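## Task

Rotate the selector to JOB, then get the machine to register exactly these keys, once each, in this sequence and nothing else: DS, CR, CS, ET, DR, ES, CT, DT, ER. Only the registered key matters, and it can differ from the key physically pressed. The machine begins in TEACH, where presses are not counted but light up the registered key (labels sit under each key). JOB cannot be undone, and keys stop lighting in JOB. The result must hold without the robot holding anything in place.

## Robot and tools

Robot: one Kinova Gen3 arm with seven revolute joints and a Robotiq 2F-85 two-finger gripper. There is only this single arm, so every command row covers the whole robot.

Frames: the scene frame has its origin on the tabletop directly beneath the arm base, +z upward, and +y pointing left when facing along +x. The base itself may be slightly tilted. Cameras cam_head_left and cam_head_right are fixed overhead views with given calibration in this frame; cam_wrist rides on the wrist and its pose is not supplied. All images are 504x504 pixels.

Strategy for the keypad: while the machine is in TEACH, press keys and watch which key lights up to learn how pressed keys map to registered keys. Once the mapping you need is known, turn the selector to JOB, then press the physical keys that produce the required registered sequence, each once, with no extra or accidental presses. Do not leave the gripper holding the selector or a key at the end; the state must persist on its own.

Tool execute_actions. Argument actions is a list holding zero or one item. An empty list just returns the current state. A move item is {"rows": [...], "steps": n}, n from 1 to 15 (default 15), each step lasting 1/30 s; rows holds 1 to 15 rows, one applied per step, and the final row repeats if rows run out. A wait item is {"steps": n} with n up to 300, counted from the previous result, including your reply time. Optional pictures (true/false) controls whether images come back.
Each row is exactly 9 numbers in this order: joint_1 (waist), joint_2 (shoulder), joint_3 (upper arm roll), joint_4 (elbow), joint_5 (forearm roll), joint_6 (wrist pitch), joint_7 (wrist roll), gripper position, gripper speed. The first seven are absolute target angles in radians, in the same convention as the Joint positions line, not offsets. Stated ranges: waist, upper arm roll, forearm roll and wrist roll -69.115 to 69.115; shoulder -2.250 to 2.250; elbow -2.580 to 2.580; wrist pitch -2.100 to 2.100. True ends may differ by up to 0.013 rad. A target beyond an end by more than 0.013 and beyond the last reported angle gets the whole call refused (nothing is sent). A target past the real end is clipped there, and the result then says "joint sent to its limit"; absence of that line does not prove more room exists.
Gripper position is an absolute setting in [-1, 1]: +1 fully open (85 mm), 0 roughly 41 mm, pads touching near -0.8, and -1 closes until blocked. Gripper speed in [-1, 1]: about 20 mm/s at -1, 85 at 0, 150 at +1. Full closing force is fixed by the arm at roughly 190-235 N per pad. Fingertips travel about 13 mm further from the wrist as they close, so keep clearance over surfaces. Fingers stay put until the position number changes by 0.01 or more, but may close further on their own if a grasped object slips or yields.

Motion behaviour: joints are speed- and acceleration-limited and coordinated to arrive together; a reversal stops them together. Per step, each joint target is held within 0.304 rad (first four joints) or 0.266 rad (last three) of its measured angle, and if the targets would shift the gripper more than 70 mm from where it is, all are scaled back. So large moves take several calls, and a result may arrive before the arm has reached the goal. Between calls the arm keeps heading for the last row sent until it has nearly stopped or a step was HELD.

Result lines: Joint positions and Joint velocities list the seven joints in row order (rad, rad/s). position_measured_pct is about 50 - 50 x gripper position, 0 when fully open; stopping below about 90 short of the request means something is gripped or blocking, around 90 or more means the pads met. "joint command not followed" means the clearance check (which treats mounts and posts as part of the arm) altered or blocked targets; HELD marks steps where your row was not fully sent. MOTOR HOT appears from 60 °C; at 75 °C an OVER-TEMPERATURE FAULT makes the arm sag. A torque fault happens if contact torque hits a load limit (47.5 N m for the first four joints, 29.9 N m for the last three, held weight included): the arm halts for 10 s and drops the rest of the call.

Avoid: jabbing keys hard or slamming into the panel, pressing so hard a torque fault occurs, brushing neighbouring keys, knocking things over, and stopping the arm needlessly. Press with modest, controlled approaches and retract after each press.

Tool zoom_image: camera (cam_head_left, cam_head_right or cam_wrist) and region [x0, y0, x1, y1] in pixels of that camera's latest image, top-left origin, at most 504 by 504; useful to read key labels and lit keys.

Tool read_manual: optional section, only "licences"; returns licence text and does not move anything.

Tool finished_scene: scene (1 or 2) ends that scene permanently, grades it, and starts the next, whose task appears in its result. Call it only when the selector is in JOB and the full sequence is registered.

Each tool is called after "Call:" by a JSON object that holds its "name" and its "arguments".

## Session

Call:
{"name": "execute_actions", "arguments": {"actions": []}}

Scene clock: 0.00 s of 4800.00 s.
position_measured_pct=0.0
Joint positions: [ 1.184  0.558 -0.355  1.913 -0.383  1.677  4.265]
Joint velocities: [-0.    -0.001 -0.    -0.    -0.001  0.001 -0.   ]
Motor temperatures (°C, as the motors report them): [32 31 28 30 37 36 39]

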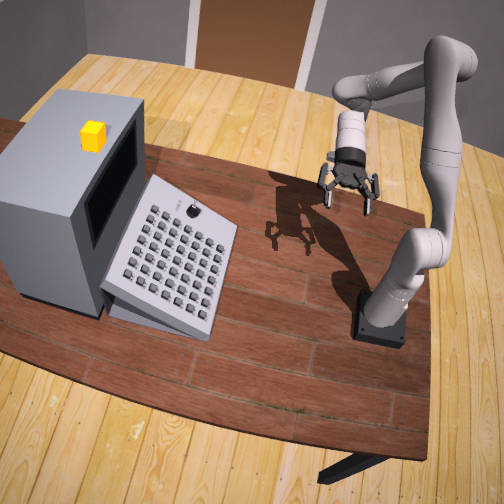

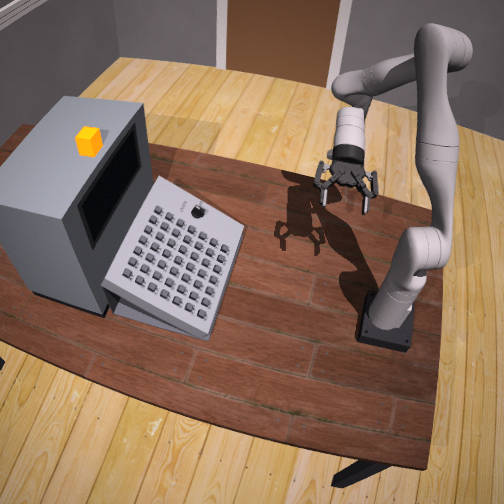

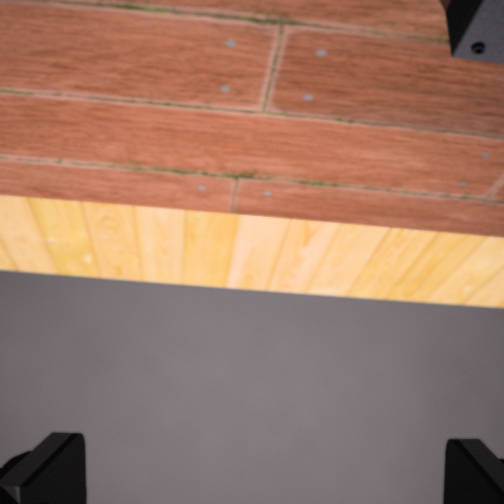

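Call:
{"name": "zoom_image", "arguments": {"camera": "cam_head_left", "region": [90, 170, 250, 330]}}

Region (90, 170, 250, 330) of cam_head_left's 504x504 image, scaled by 3.150, with more detail than that image has.

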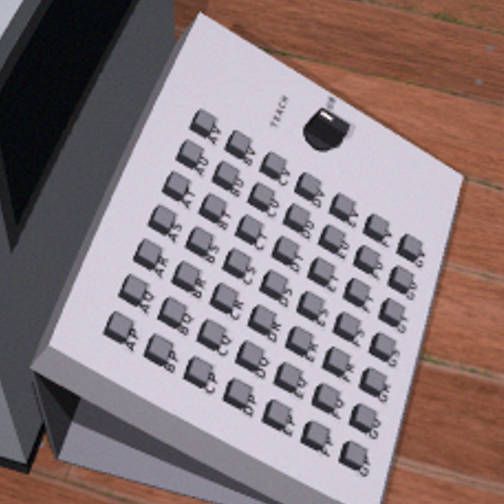

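Call:
{"name": "execute_actions", "arguments": {"actions": [{"rows":[[-0.131,0.42,0,2.0828,0,0.076,4.72,-1,0]],"steps":15}], "pictures": false}}

Call:
{"name": "execute_actions", "arguments": {"actions": [{"steps":45}], "pictures": false}}

Call:
{"name": "execute_actions", "arguments": {"actions": [{"rows":[[-0.131,0.4812,0,2.0828,0,0.076,4.72,-1,0]],"steps":15}]}}

Scene clock: 17.93 s of 4800.00 s.
position_measured_pct=36.9
Joint positions: [ 0.707  0.44  -0.049  2.061 -0.062  1.27   4.629]
Joint velocities: [-1.367 -0.113  0.323  0.142  0.401 -1.203  0.588]
Motor temperatures (°C, as the motors report them): [32 31 28 30 37 36 39]
Steps of this call (steps 1 to 90: nothing new was sent; then 14.43 s passed at rest; steps 91 to 105: all 15 steps of this action). Readings (joint positions | what the end effector reports):
91: [1.182 0.557 -0.354 1.914 -0.383 1.676 4.265] | position_measured_pct=0.0
92: [1.174 0.554 -0.349 1.917 -0.379 1.672 4.269] | position_measured_pct=0.4
94: [1.143 0.540 -0.323 1.932 -0.356 1.648 4.293] | position_measured_pct=4.8
98: [1.017 0.491 -0.206 1.992 -0.251 1.543 4.398] | position_measured_pct=15.9
105: the state above

Scene clock: 19.43 s of 4800.00 s.
position_measured_pct=91.7
Joint positions: [-0.131  0.42  -0.     2.083  0.     0.076  4.72 ]
Joint velocities: [-0.001 -0.001 -0.001  0.001  0.001 -0.     0.   ]
Motor temperatures (°C, as the motors report them): [32 31 28 30 37 36 39]
Steps of this call (steps 1 to 45: the robot went on to your last target). Readings (joint positions | what the end effector reports):
1: [0.661 0.437 -0.039 2.065 -0.050 1.230 4.646] | position_measured_pct=39.7
2: [0.617 0.434 -0.032 2.068 -0.040 1.190 4.661] | position_measured_pct=42.9
4: [0.533 0.430 -0.021 2.073 -0.026 1.115 4.681] | position_measured_pct=48.8
8: [0.378 0.425 -0.010 2.078 -0.012 0.977 4.702] | position_measured_pct=60.7
45: the state above

Scene clock: 19.93 s of 4800.00 s.
position_measured_pct=91.7
Joint positions: [-0.131  0.481 -0.     2.083  0.     0.076  4.72 ]
Joint velocities: [ 0.     0.005 -0.     0.003 -0.001 -0.    -0.001]
Motor temperatures (°C, as the motors report them): [32 31 28 30 37 36 39]
Steps of this call (steps 1 to 15: all 15 steps of this action). Readings (joint positions | what the end effector reports):
1: [-0.131 0.421 -0.000 2.083 -0.000 0.076 4.720] | position_measured_pct=91.7
2: [-0.131 0.428 0.000 2.082 0.000 0.075 4.720] | position_measured_pct=91.7
4: [-0.131 0.456 0.000 2.081 0.000 0.075 4.720] | position_measured_pct=91.7
8: [-0.131 0.478 -0.000 2.084 -0.000 0.077 4.720] | position_measured_pct=91.7
15: the state above

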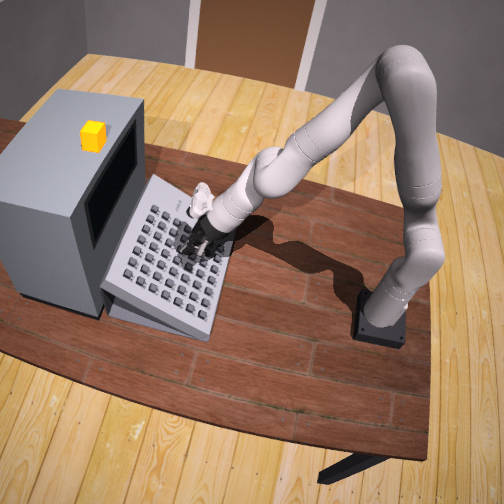

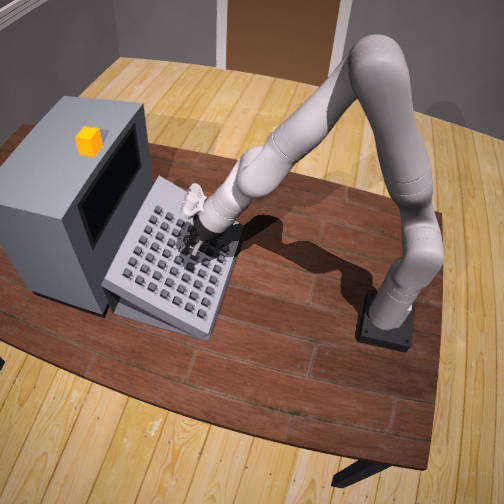

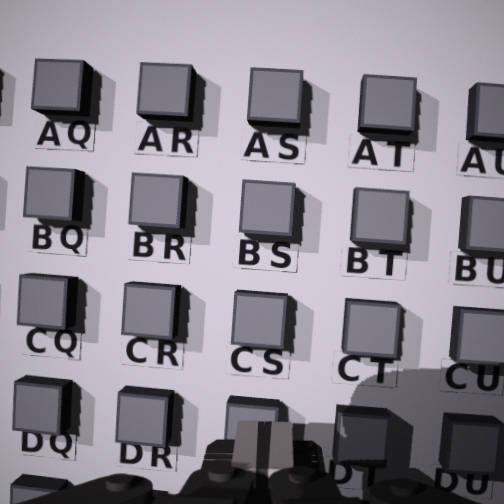

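Call:
{"name": "execute_actions", "arguments": {"actions": [{"rows":[[-0.139,0.535,0,2.0675,0,0.0375,4.655,-1,0],[-0.139,0.535,0,2.0675,0,0.0375,4.655,-1,0],[-0.139,0.535,0,2.0675,0,0.0375,4.655,-1,0],[-0.139,0.535,0,2.0675,0,0.0375,4.655,-1,0],[-0.139,0.535,0,2.0675,0,0.0375,4.655,-1,0],[-0.139,0.542,0,2.065,0,0.033,4.655,-1,0],[-0.139,0.5488,0,2.0628,0,0.0284,4.655,-1,0],[-0.139,0.5542,0,2.0608,0,0.025,4.655,-1,0],[-0.139,0.5596,0,2.0588,0,0.0216,4.655,-1,0],[-0.139,0.565,0,2.0568,0,0.0182,4.655,-1,0],[-0.139,0.5677,0,2.0558,0,0.0165,4.655,-1,0]],"steps":15}]}}

Scene clock: 30.93 s of 4800.00 s.
position_measured_pct=91.7
Joint positions: [-0.139  0.566 -0.     2.056  0.     0.016  4.655]
Joint velocities: [-0.     0.014  0.001 -0.003  0.    -0.002 -0.   ]
Motor temperatures (°C, as the motors report them): [32 31 28 30 37 36 39]
Steps of this call (steps 1 to 15: the robot went on to your last target; steps 16 to 90: nothing new was sent; then 7.50 s passed at rest; steps 91 to 105: all 15 steps of this action). Readings (joint positions | what the end effector reports):
91: [-0.131 0.483 0.000 2.082 0.000 0.075 4.719] | position_measured_pct=91.7
92: [-0.132 0.489 0.000 2.081 0.000 0.072 4.713] | position_measured_pct=91.7
94: [-0.136 0.517 0.000 2.073 0.000 0.054 4.683] | position_measured_pct=91.7
98: [-0.139 0.544 -0.000 2.064 -0.000 0.031 4.655] | position_measured_pct=91.7
105: the state above

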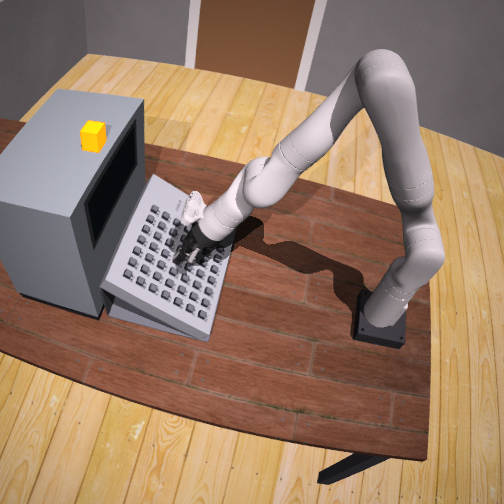

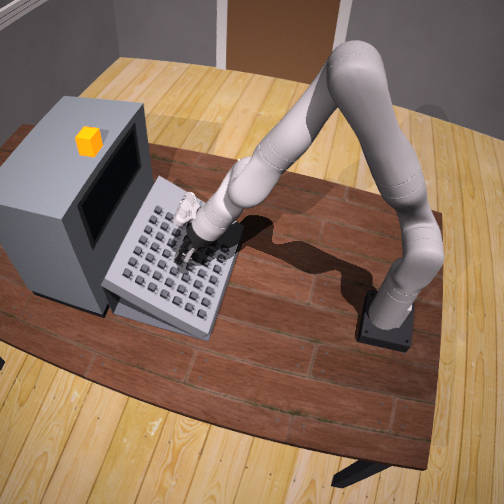

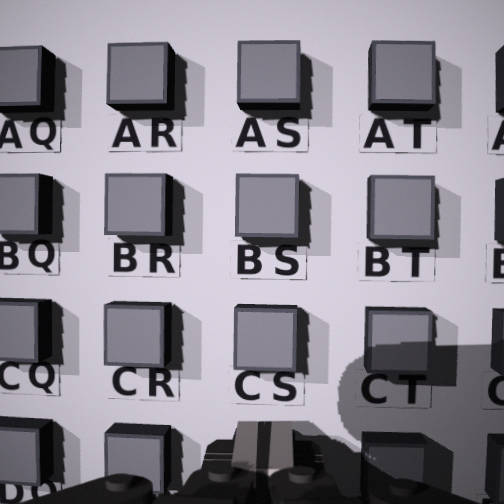

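Well aligned. Down 5 mm more.

Call:
{"name": "execute_actions", "arguments": {"actions": [{"rows":[[-0.139,0.5704,0,2.0548,0,0.0148,4.655,-1,0],[-0.139,0.5731,0,2.0538,0,0.0131,4.655,-1,0],[-0.139,0.5758,0,2.0528,0,0.0114,4.655,-1,0],[-0.139,0.5785,0,2.0518,0,0.0097,4.655,-1,0],[-0.139,0.5812,0,2.0508,0,0.008,4.655,-1,0],[-0.139,0.5839,0,2.0498,0,0.0063,4.655,-1,0]],"steps":13}]}}

Call:
{"name": "execute_actions", "arguments": {"actions": [{"rows":[[-0.139,0.5488,0,2.0628,0,0.0284,4.655,-1,0]],"steps":8}]}}

Scene clock: 36.30 s of 4800.00 s.
position_measured_pct=91.7
Joint positions: [-0.139  0.577  0.     2.053 -0.     0.009  4.655]
Joint velocities: [ 0.     0.001  0.001  0.     0.    -0.    -0.002]
Motor temperatures (°C, as the motors report them): [32 31 28 30 37 36 39]
Steps of this call (steps 1 to 15: the robot went on to your last target; steps 16 to 90: nothing new was sent; then 1.93 s passed at rest; steps 91 to 103: all 13 steps of this action). Readings (joint positions | what the end effector reports):
91: [-0.139 0.569 0.000 2.056 0.000 0.016 4.655] | position_measured_pct=91.7
92: [-0.139 0.571 0.000 2.055 0.000 0.015 4.655] | position_measured_pct=91.7
94: [-0.139 0.575 0.000 2.053 -0.000 0.012 4.655] | position_measured_pct=91.7
98: [-0.139 0.577 0.000 2.053 -0.000 0.009 4.655] | position_measured_pct=91.7
103: the state above

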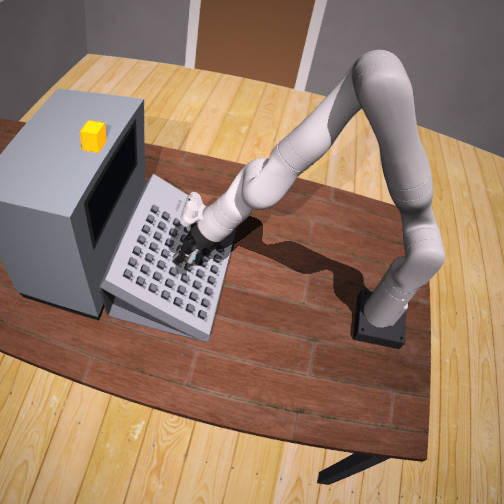

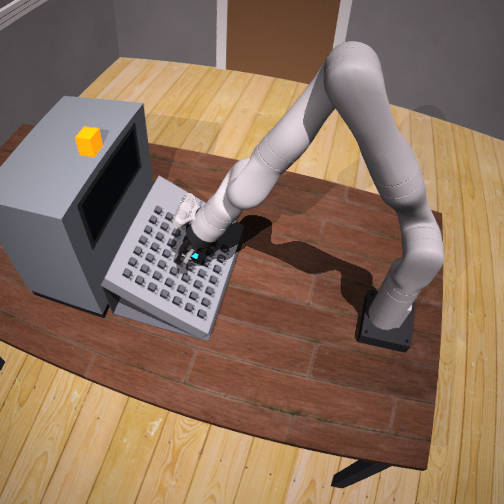

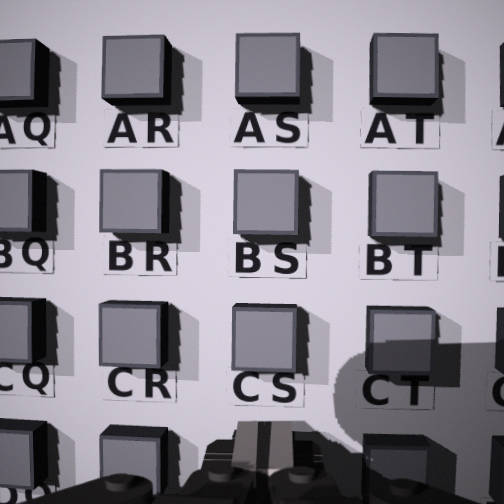

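Scene clock: 36.57 s of 4800.00 s.
position_measured_pct=91.7
Joint positions: [-0.139  0.55   0.     2.063 -0.     0.028  4.655]
Joint velocities: [-0.    -0.006 -0.002  0.001 -0.     0.002 -0.   ]
Motor temperatures (°C, as the motors report them): [32 31 28 30 37 36 39]
Steps of this call (steps 1 to 8: all 8 steps of this action). Readings (joint positions | what the end effector reports):
1: [-0.139 0.576 0.000 2.053 -0.000 0.009 4.655] | position_measured_pct=91.7
2: [-0.139 0.571 0.000 2.055 -0.000 0.012 4.655] | position_measured_pct=91.7
4: [-0.139 0.551 -0.000 2.061 -0.000 0.023 4.655] | position_measured_pct=91.7
8: the state above

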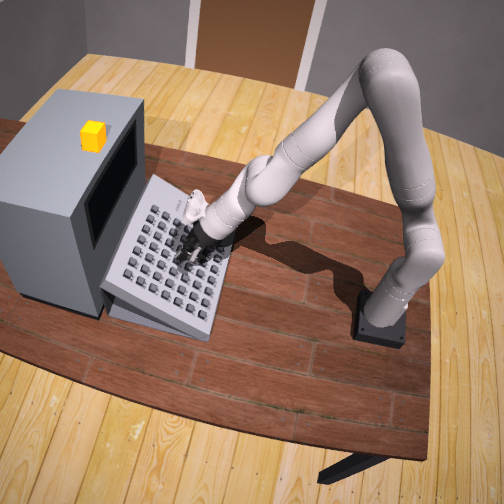

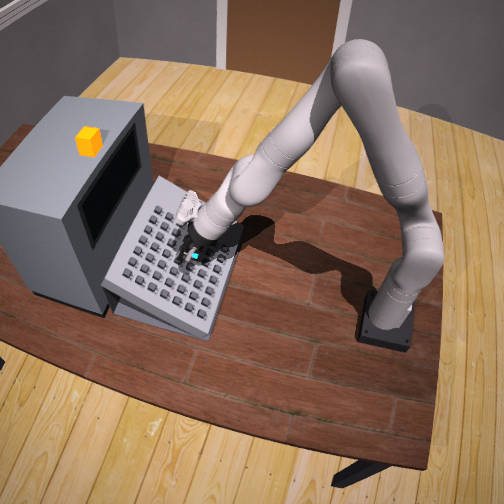

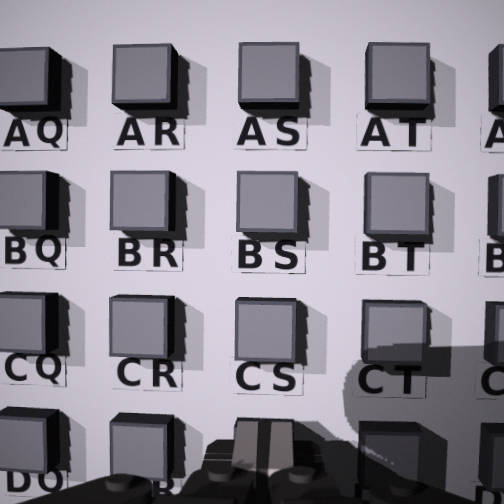

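Call:
{"name": "execute_actions", "arguments": {"actions": [{"rows":[[-0.139,0.535,0,2.0675,0,0.0375,4.655,-1,0],[-0.139,0.535,0,2.0675,0,0.0375,4.655,-1,0],[-0.139,0.535,0,2.0675,0,0.0375,4.655,-1,0],[-0.13,0.555,0,1.8398,0,0.2452,4.6,-1,0]],"steps":15}], "pictures": false}}

Call:
{"name": "execute_actions", "arguments": {"actions": [{"rows":[[-0.13,0.555,0,1.8398,0,0.2452,4.6,-1,0],[-0.13,0.555,0,1.8398,0,0.2452,4.6,-1,0],[-0.13,0.5646,0,1.8362,0,0.2392,4.6,-1,0],[-0.13,0.5718,0,1.8335,0,0.2347,4.6,-1,0],[-0.13,0.5766,0,1.8317,0,0.2317,4.6,-1,0],[-0.13,0.5814,0,1.8299,0,0.2287,4.6,-1,0],[-0.13,0.5862,0,1.8281,0,0.2257,4.6,-1,0],[-0.13,0.591,0,1.8263,0,0.2227,4.6,-1,0],[-0.13,0.5958,0,1.8245,0,0.2197,4.6,-1,0]],"steps":15}]}}

Call:
{"name": "execute_actions", "arguments": {"actions": [{"rows":[[-0.13,0.5718,0,1.8335,0,0.2347,4.6,-1,0]],"steps":7}], "pictures": false}}

Scene clock: 58.67 s of 4800.00 s.
position_measured_pct=91.7
Joint positions: [-0.131  0.553  0.     1.847  0.     0.238  4.601]
Joint velocities: [ 0.007  0.003  0.001 -0.23  -0.     0.2   -0.055]
Motor temperatures (°C, as the motors report them): [32 32 28 30 37 36 39]
Steps of this call (steps 1 to 15: the robot went on to your last target; steps 16 to 90: nothing new was sent; then 18.60 s passed at rest; steps 91 to 105: all 15 steps of this action). Readings (joint positions | what the end effector reports):
91: [-0.139 0.547 -0.000 2.063 -0.000 0.029 4.655] | position_measured_pct=91.7
92: [-0.139 0.541 -0.000 2.065 -0.000 0.032 4.655] | position_measured_pct=91.7
94: [-0.139 0.536 0.000 2.066 0.000 0.038 4.655] | position_measured_pct=91.7
98: [-0.136 0.544 -0.000 2.014 -0.000 0.090 4.642] | position_measured_pct=91.7
105: the state above

Scene clock: 59.17 s of 4800.00 s.
position_measured_pct=91.7
Joint positions: [-0.13   0.594  0.     1.825 -0.     0.22   4.6  ]
Joint velocities: [ 0.     0.003 -0.002 -0.003  0.    -0.001  0.001]
Motor temperatures (°C, as the motors report them): [32 32 28 30 37 36 39]
Steps of this call (steps 1 to 15: all 15 steps of this action). Readings (joint positions | what the end effector reports):
1: [-0.130 0.553 0.000 1.842 0.000 0.242 4.600] | position_measured_pct=91.7
2: [-0.130 0.553 0.000 1.840 0.000 0.244 4.600] | position_measured_pct=91.7
4: [-0.130 0.561 0.000 1.837 -0.000 0.241 4.600] | position_measured_pct=91.7
8: [-0.130 0.584 -0.000 1.829 -0.000 0.227 4.600] | position_measured_pct=91.7
15: the state above

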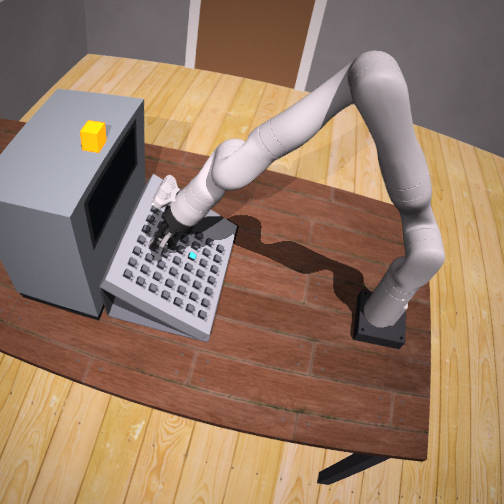

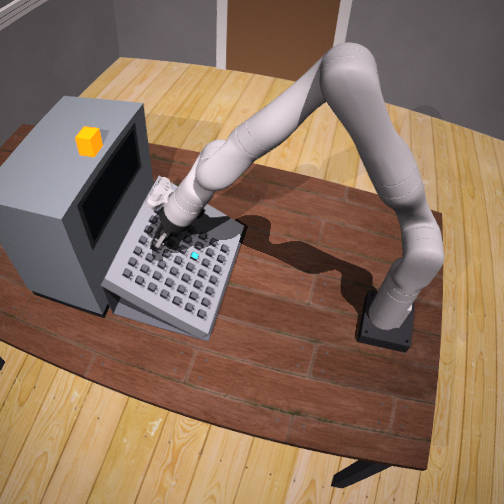

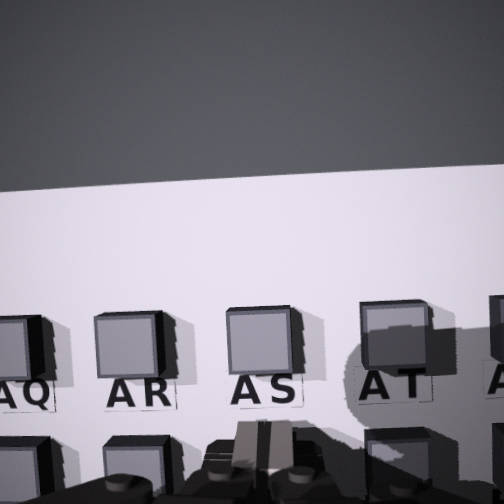

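Scene clock: 59.40 s of 4800.00 s.
position_measured_pct=91.7
Joint positions: [-0.13   0.573  0.     1.833  0.     0.235  4.6  ]
Joint velocities: [-0.    -0.007 -0.     0.008  0.     0.004 -0.001]
Motor temperatures (°C, as the motors report them): [32 32 28 30 37 36 39]
Steps of this call (steps 1 to 7: all 7 steps of this action). Readings (joint positions | what the end effector reports):
1: [-0.130 0.593 0.000 1.825 -0.000 0.221 4.600] | position_measured_pct=91.7
2: [-0.130 0.588 -0.000 1.827 -0.000 0.224 4.600] | position_measured_pct=91.7
4: [-0.130 0.573 -0.000 1.833 -0.000 0.233 4.600] | position_measured_pct=91.7
7: the state above

Call:
{"name": "execute_actions", "arguments": {"actions": [{"rows":[[-0.129,0.5814,0,1.8299,0,0.2287,4.6,-1,0],[-0.129,0.5862,0,1.8281,0,0.2257,4.6,-1,0],[-0.129,0.591,0,1.8263,0,0.2227,4.6,-1,0],[-0.129,0.5958,0,1.8245,0,0.2197,4.6,-1,0],[-0.129,0.6018,0,1.8222,0,0.216,4.6,-1,0]],"steps":11}], "pictures": false}}

Call:
{"name": "execute_actions", "arguments": {"actions": [{"rows":[[-0.129,0.5646,0,1.8362,0,0.2392,4.6,-1,0],[-0.129,0.5646,0,1.8362,0,0.2392,4.6,-1,0],[-0.129,0.5646,0,1.8362,0,0.2392,4.6,-1,0],[-0.129,0.5646,0,1.8362,0,0.2392,4.6,-1,0],[-0.242,0.5646,0,1.8362,0,0.2392,4.6,-1,0]],"steps":15}], "pictures": false}}

Call:
{"name": "execute_actions", "arguments": {"actions": [{"rows":[[-0.242,0.5718,0,1.8335,0,0.2347,4.6,-1,0],[-0.242,0.5814,0,1.8299,0,0.2287,4.6,-1,0],[-0.242,0.5886,0,1.8272,0,0.2242,4.6,-1,0],[-0.242,0.5958,0,1.8245,0,0.2197,4.6,-1,0],[-0.242,0.6018,0,1.8222,0,0.216,4.6,-1,0],[-0.242,0.609,0,1.8195,0,0.2115,4.6,-1,0]],"steps":12}]}}

Call:
{"name": "execute_actions", "arguments": {"actions": [{"rows":[[-0.242,0.5646,0,1.8362,0,0.2392,4.6,-1,0],[-0.242,0.5646,0,1.8362,0,0.2392,4.6,-1,0],[-0.242,0.5646,0,1.8362,0,0.2392,4.6,-1,0],[-0.242,0.5646,0,1.8362,0,0.2392,4.6,-1,0],[-0.1936,0.5487,0,1.9516,0,0.1397,4.6,-1,0]],"steps":15}], "pictures": false}}

Call:
{"name": "execute_actions", "arguments": {"actions": [{"rows":[[-0.1936,0.569,0,1.9442,0,0.1269,4.6,-1,0],[-0.1936,0.569,0,1.9442,0,0.1269,4.6,-1,0],[-0.1936,0.5765,0,1.9414,0,0.1221,4.6,-1,0],[-0.1936,0.584,0,1.9386,0,0.1173,4.6,-1,0],[-0.1936,0.59,0,1.9364,0,0.1136,4.6,-1,0]],"steps":11}]}}

Call:
{"name": "execute_actions", "arguments": {"actions": [{"rows":[[-0.1936,0.5487,0,1.9516,0,0.1397,4.6,-1,0],[-0.1936,0.5487,0,1.9516,0,0.1397,4.6,-1,0],[-0.1936,0.5487,0,1.9516,0,0.1397,4.6,-1,0],[-0.1936,0.5487,0,1.9516,0,0.1397,4.6,-1,0],[-0.263,0.5488,0,2.0628,0,0.0284,4.6,-1,0]],"steps":15}], "pictures": false}}

Call:
{"name": "execute_actions", "arguments": {"actions": [{"rows":[[-0.263,0.5677,0,2.0558,0,0.0165,4.6,-1,0],[-0.263,0.5677,0,2.0558,0,0.0165,4.6,-1,0],[-0.263,0.5758,0,2.0528,0,0.0114,4.6,-1,0],[-0.263,0.5825,0,2.0503,0,0.0071,4.6,-1,0],[-0.263,0.5893,0,2.0478,0,0.0029,4.6,-1,0]],"steps":11}]}}

Call:
{"name": "execute_actions", "arguments": {"actions": [{"rows":[[-0.263,0.5406,0,2.0657,0,0.0337,4.6,-1,0],[-0.263,0.5406,0,2.0657,0,0.0337,4.6,-1,0],[-0.263,0.5406,0,2.0657,0,0.0337,4.6,-1,0],[-0.263,0.5406,0,2.0657,0,0.0337,4.6,-1,0],[0.15,0.4812,0,2.0528,0,0.106,4.9,-1,0],[0.15,0.4812,0,2.0528,0,0.106,4.9,-1,0],[0.15,0.4812,0,2.0528,0,0.106,4.9,-0.2,0]],"steps":15}], "pictures": false}}

Call:
{"name": "execute_actions", "arguments": {"actions": [{"steps":18}]}}

Call:
{"name": "zoom_image", "arguments": {"camera": "cam_head_left", "region": [90, 170, 250, 330]}}

Scene clock: 92.90 s of 4800.00 s.
position_measured_pct=91.7
Joint positions: [-0.129  0.597  0.     1.824 -0.     0.219  4.6  ]
Joint velocities: [ 0.    -0.001  0.002  0.001 -0.001  0.     0.001]
Motor temperatures (°C, as the motors report them): [32 32 28 30 37 36 39]
Steps of this call (steps 1 to 15: the robot went on to your last target; steps 16 to 90: nothing new was sent; then 30.13 s passed at rest; steps 91 to 101: all 11 steps of this action). Readings (joint positions | what the end effector reports):
91: [-0.130 0.573 -0.000 1.833 -0.000 0.234 4.600] | position_measured_pct=91.7
92: [-0.129 0.579 -0.000 1.831 -0.000 0.231 4.600] | position_measured_pct=91.7
94: [-0.129 0.590 0.000 1.827 0.000 0.224 4.600] | position_measured_pct=91.7
98: [-0.129 0.597 0.000 1.824 -0.000 0.219 4.600] | position_measured_pct=91.7
101: the state above

Scene clock: 93.40 s of 4800.00 s.
position_measured_pct=91.7
Joint positions: [-0.238  0.565 -0.002  1.836 -0.     0.239  4.6  ]
Joint velocities: [-0.026 -0.003  0.04   0.003  0.005  0.002 -0.   ]
Motor temperatures (°C, as the motors report them): [32 32 28 30 37 36 39]
Steps of this call (steps 1 to 15: all 15 steps of this action). Readings (joint positions | what the end effector reports):
1: [-0.129 0.596 0.000 1.825 -0.000 0.219 4.600] | position_measured_pct=91.7
2: [-0.129 0.591 0.000 1.826 -0.000 0.221 4.600] | position_measured_pct=91.7
4: [-0.129 0.570 -0.000 1.833 -0.000 0.233 4.600] | position_measured_pct=91.7
8: [-0.165 0.566 0.003 1.836 0.000 0.239 4.600] | position_measured_pct=91.7
15: the state above

Scene clock: 93.80 s of 4800.00 s.
position_measured_pct=91.7
Joint positions: [-0.241  0.603  0.     1.822 -0.     0.215  4.6  ]
Joint velocities: [-0.     0.    -0.001 -0.     0.001  0.001  0.   ]
Motor temperatures (°C, as the motors report them): [32 32 28 30 37 36 39]
Steps of this call (steps 1 to 12: all 12 steps of this action). Readings (joint positions | what the end effector reports):
1: [-0.239 0.566 -0.001 1.836 -0.000 0.239 4.600] | position_measured_pct=91.7
2: [-0.240 0.571 -0.000 1.834 0.000 0.236 4.600] | position_measured_pct=91.7
4: [-0.241 0.586 0.000 1.829 0.000 0.227 4.600] | position_measured_pct=91.7
8: [-0.241 0.602 0.000 1.822 -0.000 0.216 4.600] | position_measured_pct=91.7
12: the state above

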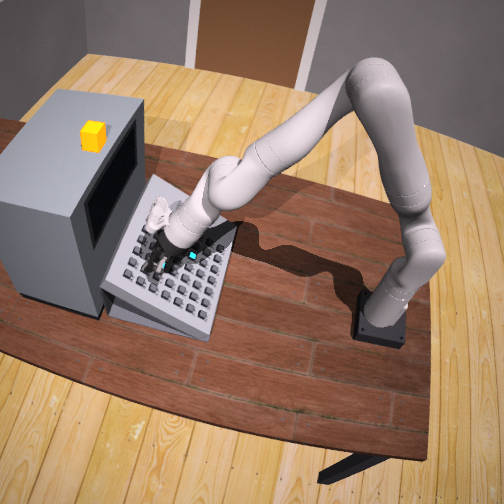

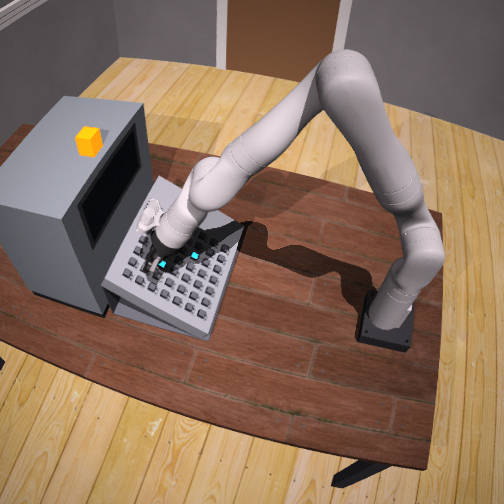

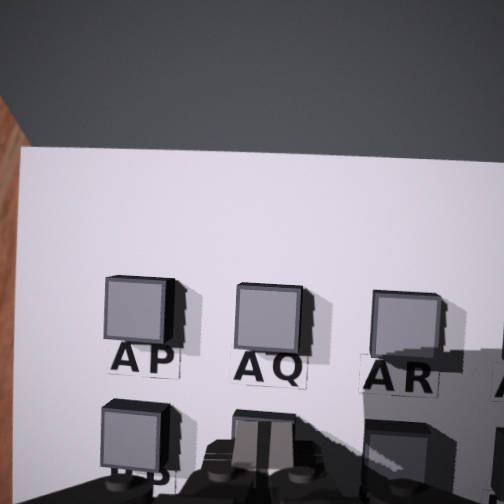

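Scene clock: 94.30 s of 4800.00 s.
position_measured_pct=91.7
Joint positions: [-0.195  0.55   0.001  1.951  0.     0.14   4.6  ]
Joint velocities: [ 0.011 -0.009 -0.015  0.006 -0.001 -0.016  0.001]
Motor temperatures (°C, as the motors report them): [32 32 28 30 37 36 39]
Steps of this call (steps 1 to 15: all 15 steps of this action). Readings (joint positions | what the end effector reports):
1: [-0.241 0.602 0.000 1.822 -0.000 0.215 4.600] | position_measured_pct=91.7
2: [-0.242 0.597 0.000 1.824 -0.000 0.217 4.600] | position_measured_pct=91.7
4: [-0.242 0.575 -0.000 1.832 -0.000 0.229 4.600] | position_measured_pct=91.7
8: [-0.227 0.554 -0.001 1.876 -0.000 0.215 4.600] | position_measured_pct=91.7
15: the state above

Scene clock: 94.67 s of 4800.00 s.
position_measured_pct=91.7
Joint positions: [-0.194  0.585 -0.     1.939 -0.     0.116  4.6  ]
Joint velocities: [ 0.    -0.001  0.001  0.     0.    -0.    -0.001]
Motor temperatures (°C, as the motors report them): [32 32 28 30 37 36 39]
Steps of this call (steps 1 to 11: all 11 steps of this action). Readings (joint positions | what the end effector reports):
1: [-0.195 0.551 0.000 1.951 -0.000 0.139 4.600] | position_measured_pct=91.7
2: [-0.195 0.557 0.000 1.949 -0.000 0.136 4.600] | position_measured_pct=91.7
4: [-0.194 0.574 0.000 1.943 0.000 0.126 4.600] | position_measured_pct=91.7
8: [-0.194 0.585 -0.000 1.939 -0.000 0.116 4.600] | position_measured_pct=91.7
11: the state above

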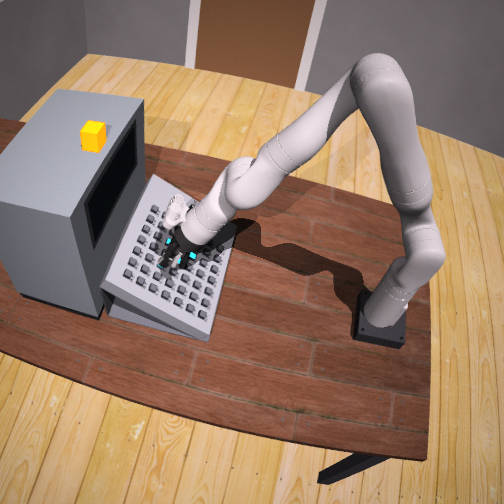

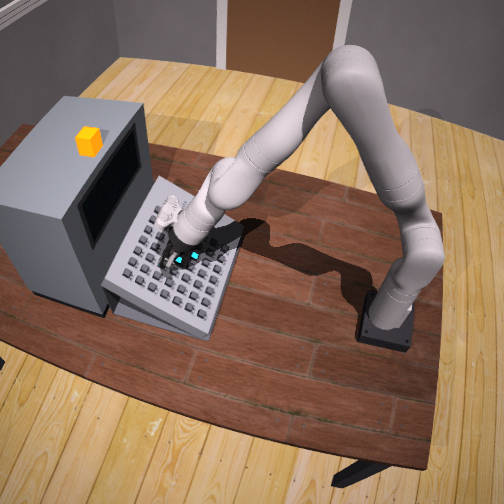

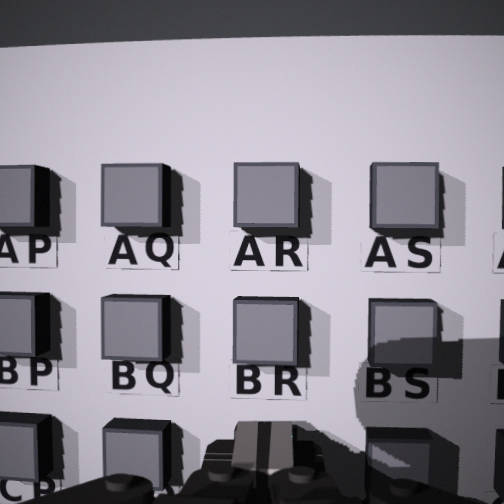

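Scene clock: 95.17 s of 4800.00 s.
position_measured_pct=91.7
Joint positions: [-0.26   0.549 -0.     2.062 -0.     0.029  4.6  ]
Joint velocities: [-0.019 -0.006  0.018  0.006  0.    -0.014  0.   ]
Motor temperatures (°C, as the motors report them): [32 32 28 30 37 36 39]
Steps of this call (steps 1 to 15: all 15 steps of this action). Readings (joint positions | what the end effector reports):
1: [-0.194 0.584 -0.000 1.939 -0.000 0.116 4.600] | position_measured_pct=91.7
2: [-0.194 0.579 -0.000 1.941 -0.000 0.119 4.600] | position_measured_pct=91.7
4: [-0.194 0.557 -0.000 1.948 -0.000 0.131 4.600] | position_measured_pct=91.7
8: [-0.216 0.549 0.002 1.991 0.000 0.111 4.600] | position_measured_pct=91.7
15: the state above

Scene clock: 95.53 s of 4800.00 s.
position_measured_pct=91.7
Joint positions: [-0.263  0.585  0.     2.051 -0.     0.005  4.6  ]
Joint velocities: [-0.     0.    -0.    -0.001 -0.    -0.001 -0.001]
Motor temperatures (°C, as the motors report them): [32 32 28 30 37 36 39]
Steps of this call (steps 1 to 11: all 11 steps of this action). Readings (joint positions | what the end effector reports):
1: [-0.261 0.551 -0.000 2.062 -0.000 0.028 4.600] | position_measured_pct=91.7
2: [-0.261 0.557 0.000 2.060 0.000 0.025 4.600] | position_measured_pct=91.7
4: [-0.262 0.573 0.000 2.055 -0.000 0.015 4.600] | position_measured_pct=91.7
8: [-0.262 0.584 0.000 2.051 -0.000 0.005 4.600] | position_measured_pct=91.7
11: the state above

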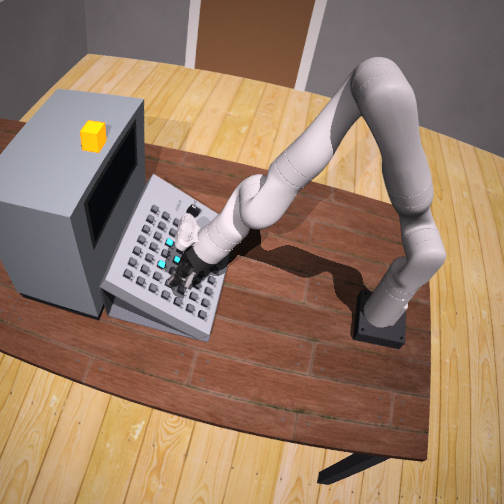

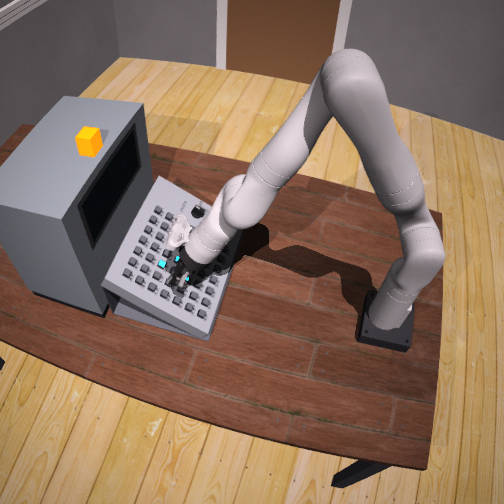

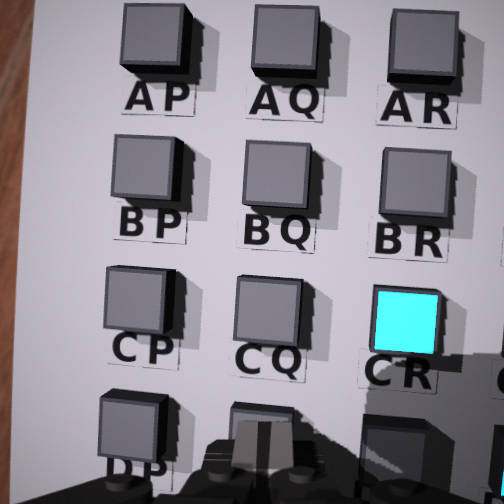

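Scene clock: 96.03 s of 4800.00 s.
position_measured_pct=72.6
Joint positions: [-0.03   0.503 -0.001  2.056 -0.     0.08   4.775]
Joint velocities: [ 0.878 -0.104  0.002 -0.023  0.     0.124  0.607]
Motor temperatures (°C, as the motors report them): [32 32 28 30 37 36 39]
Steps of this call (steps 1 to 15: all 15 steps of this action). Readings (joint positions | what the end effector reports):
1: [-0.263 0.584 0.000 2.051 -0.000 0.005 4.600] | position_measured_pct=91.7
2: [-0.263 0.579 0.000 2.052 -0.000 0.008 4.600] | position_measured_pct=91.7
4: [-0.263 0.554 -0.000 2.060 -0.000 0.021 4.600] | position_measured_pct=91.7
8: [-0.227 0.529 -0.003 2.062 -0.000 0.048 4.626] | position_measured_pct=91.3
15: the state above

Scene clock: 96.63 s of 4800.00 s.
position_measured_pct=59.9
Joint positions: [0.149 0.481 0.    2.053 0.    0.106 4.9  ]
Joint velocities: [ 0.006 -0.001 -0.001  0.001  0.     0.     0.001]
Motor temperatures (°C, as the motors report them): [32 32 28 30 37 36 39]
Steps of this call (steps 1 to 18: the robot went on to your last target). Readings (joint positions | what the end effector reports):
1: [-0.001 0.499 -0.001 2.056 -0.000 0.084 4.795] | position_measured_pct=69.4
2: [0.029 0.496 -0.001 2.055 -0.000 0.089 4.816] | position_measured_pct=66.7
4: [0.084 0.489 0.000 2.054 0.000 0.097 4.855] | position_measured_pct=61.9
8: [0.140 0.482 0.003 2.053 0.000 0.106 4.898] | position_measured_pct=60.3
18: the state above

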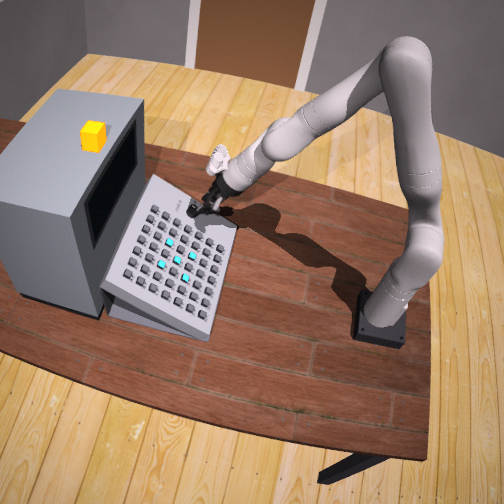

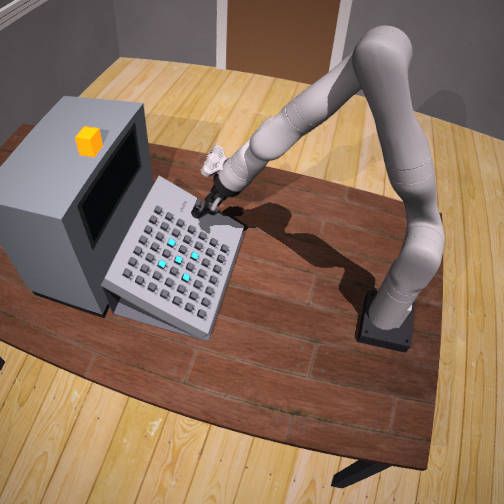

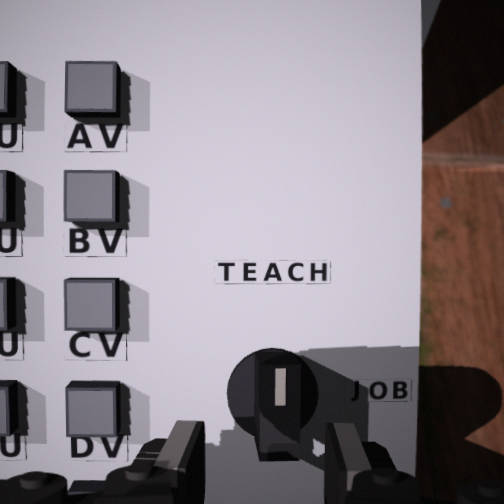

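Region (90, 170, 250, 330) of cam_head_left's 504x504 image, scaled by 3.150, with more detail than that image has.

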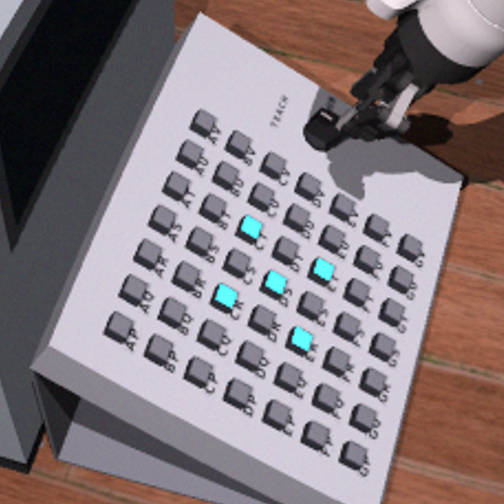

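Call:
{"name": "execute_actions", "arguments": {"actions": [{"rows":[[0.157,0.5254,0,2.0129,0,0.1017,4.9,-0.3,0],[0.157,0.5254,0,2.0129,0,0.1017,4.9,-0.3,0],[0.157,0.5254,0,2.0129,0,0.1017,4.9,-0.3,0],[0.157,0.5254,0,2.0129,0,0.1017,4.9,-0.3,0],[0.157,0.539,0,2.0084,0,0.093,4.9,-0.3,0],[0.157,0.552,0,2.004,0,0.084,4.9,-0.3,0],[0.157,0.565,0,1.9995,0,0.075,4.9,-0.3,0],[0.157,0.5787,0,1.995,0,0.0663,4.9,-0.3,0],[0.157,0.5787,0,1.995,0,0.0663,4.9,-0.3,0],[0.157,0.5787,0,1.995,0,0.0663,4.9,-0.47,0]],"steps":15}]}}

Call:
{"name": "execute_actions", "arguments": {"actions": [{"rows":[[0.157,0.5787,0,1.995,0,0.0663,3.22,-0.47,0]],"steps":15}], "pictures": false}}

Call:
{"name": "execute_actions", "arguments": {"actions": [{"steps":33}]}}

Scene clock: 107.90 s of 4800.00 s.
position_measured_pct=72.2
Joint positions: [ 0.157  0.577 -0.     1.995 -0.     0.066  4.9  ]
Joint velocities: [ 0.     0.015 -0.002 -0.001 -0.001 -0.001 -0.   ]
Motor temperatures (°C, as the motors report them): [32 32 28 30 37 36 39]
Steps of this call (steps 1 to 15: the robot went on to your last target; steps 16 to 90: nothing new was sent; then 7.77 s passed at rest; steps 91 to 105: all 15 steps of this action). Readings (joint positions | what the end effector reports):
91: [0.150 0.483 -0.000 2.052 -0.000 0.106 4.900] | position_measured_pct=59.9
92: [0.151 0.489 -0.000 2.047 -0.000 0.106 4.900] | position_measured_pct=60.7
94: [0.155 0.515 -0.000 2.026 -0.000 0.103 4.900] | position_measured_pct=63.5
98: [0.157 0.554 0.000 2.004 0.000 0.084 4.900] | position_measured_pct=65.1
105: the state above

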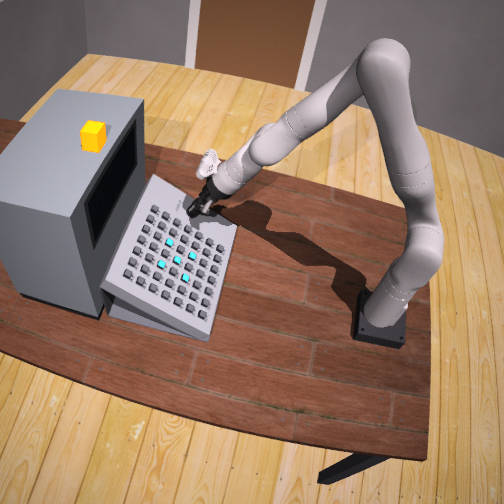

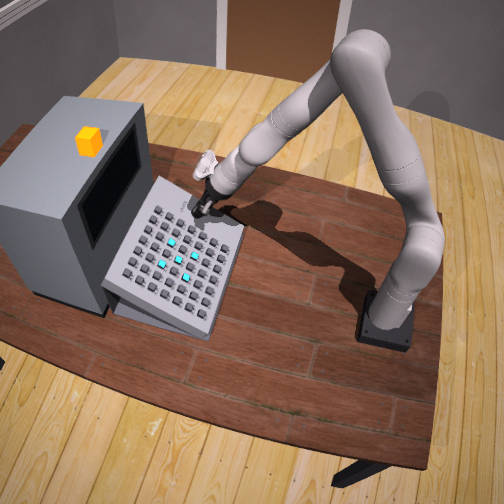

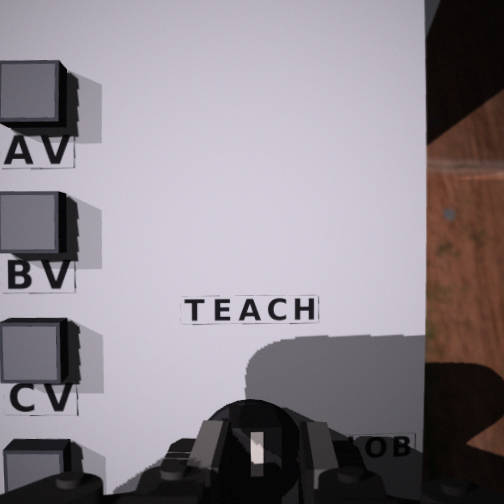

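Scene clock: 108.40 s of 4800.00 s.
position_measured_pct=73.4
Joint positions: [ 0.156  0.579 -0.001  1.996  0.     0.067  4.394]
Joint velocities: [ 0.003 -0.002  0.002 -0.002  0.001 -0.001 -1.217]
Motor temperatures (°C, as the motors report them): [32 32 28 30 37 36 39]
Steps of this call (steps 1 to 15: all 15 steps of this action). Readings (joint positions | what the end effector reports):
1: [0.157 0.577 -0.000 1.995 -0.000 0.066 4.899] | position_measured_pct=73.0
2: [0.157 0.578 -0.000 1.995 0.000 0.066 4.889] | position_measured_pct=73.0
4: [0.157 0.578 -0.001 1.995 0.000 0.067 4.838] | position_measured_pct=73.4
8: [0.156 0.579 -0.002 1.996 -0.000 0.067 4.679] | position_measured_pct=73.4
15: the state above

Scene clock: 109.50 s of 4800.00 s.
position_measured_pct=73.4
Joint positions: [0.158 0.579 0.001 1.996 0.    0.067 3.22 ]
Joint velocities: [ 0.    -0.001 -0.002  0.002 -0.     0.    -0.002]
Motor temperatures (°C, as the motors report them): [32 32 28 30 37 36 39]
Steps of this call (steps 1 to 33: the robot went on to your last target). Readings (joint positions | what the end effector reports):
1: [0.156 0.579 -0.001 1.996 0.000 0.067 4.354] | position_measured_pct=73.4
2: [0.156 0.579 -0.001 1.996 0.000 0.067 4.313] | position_measured_pct=73.4
4: [0.156 0.579 -0.001 1.996 0.000 0.067 4.232] | position_measured_pct=73.4
8: [0.157 0.579 -0.000 1.996 0.000 0.067 4.069] | position_measured_pct=73.4
33: the state above

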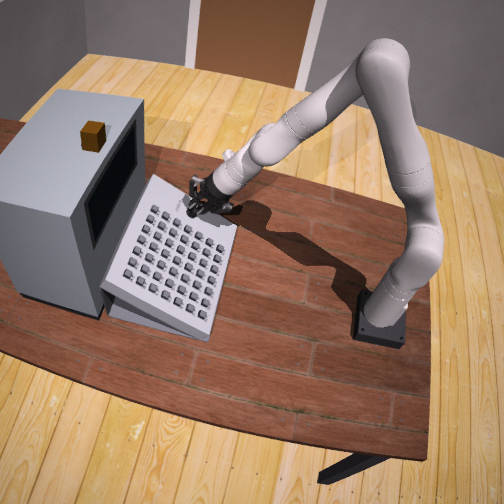

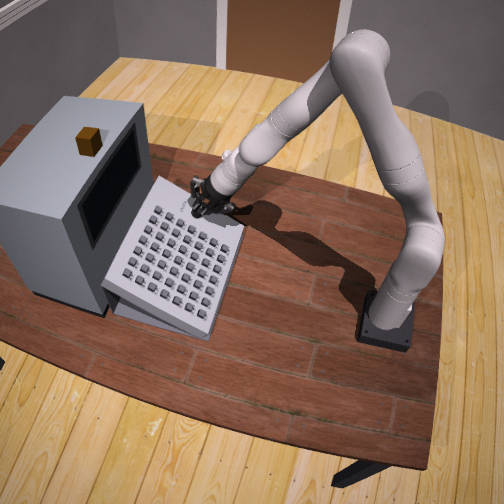

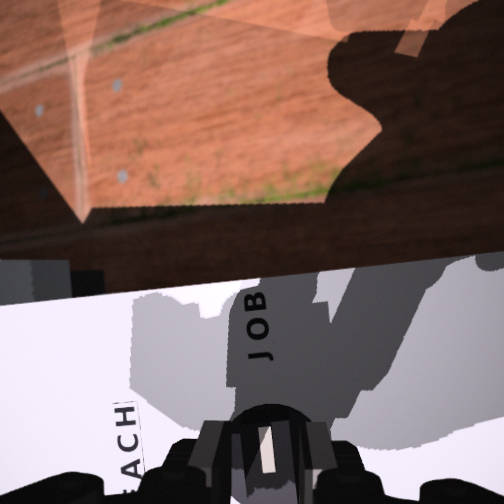

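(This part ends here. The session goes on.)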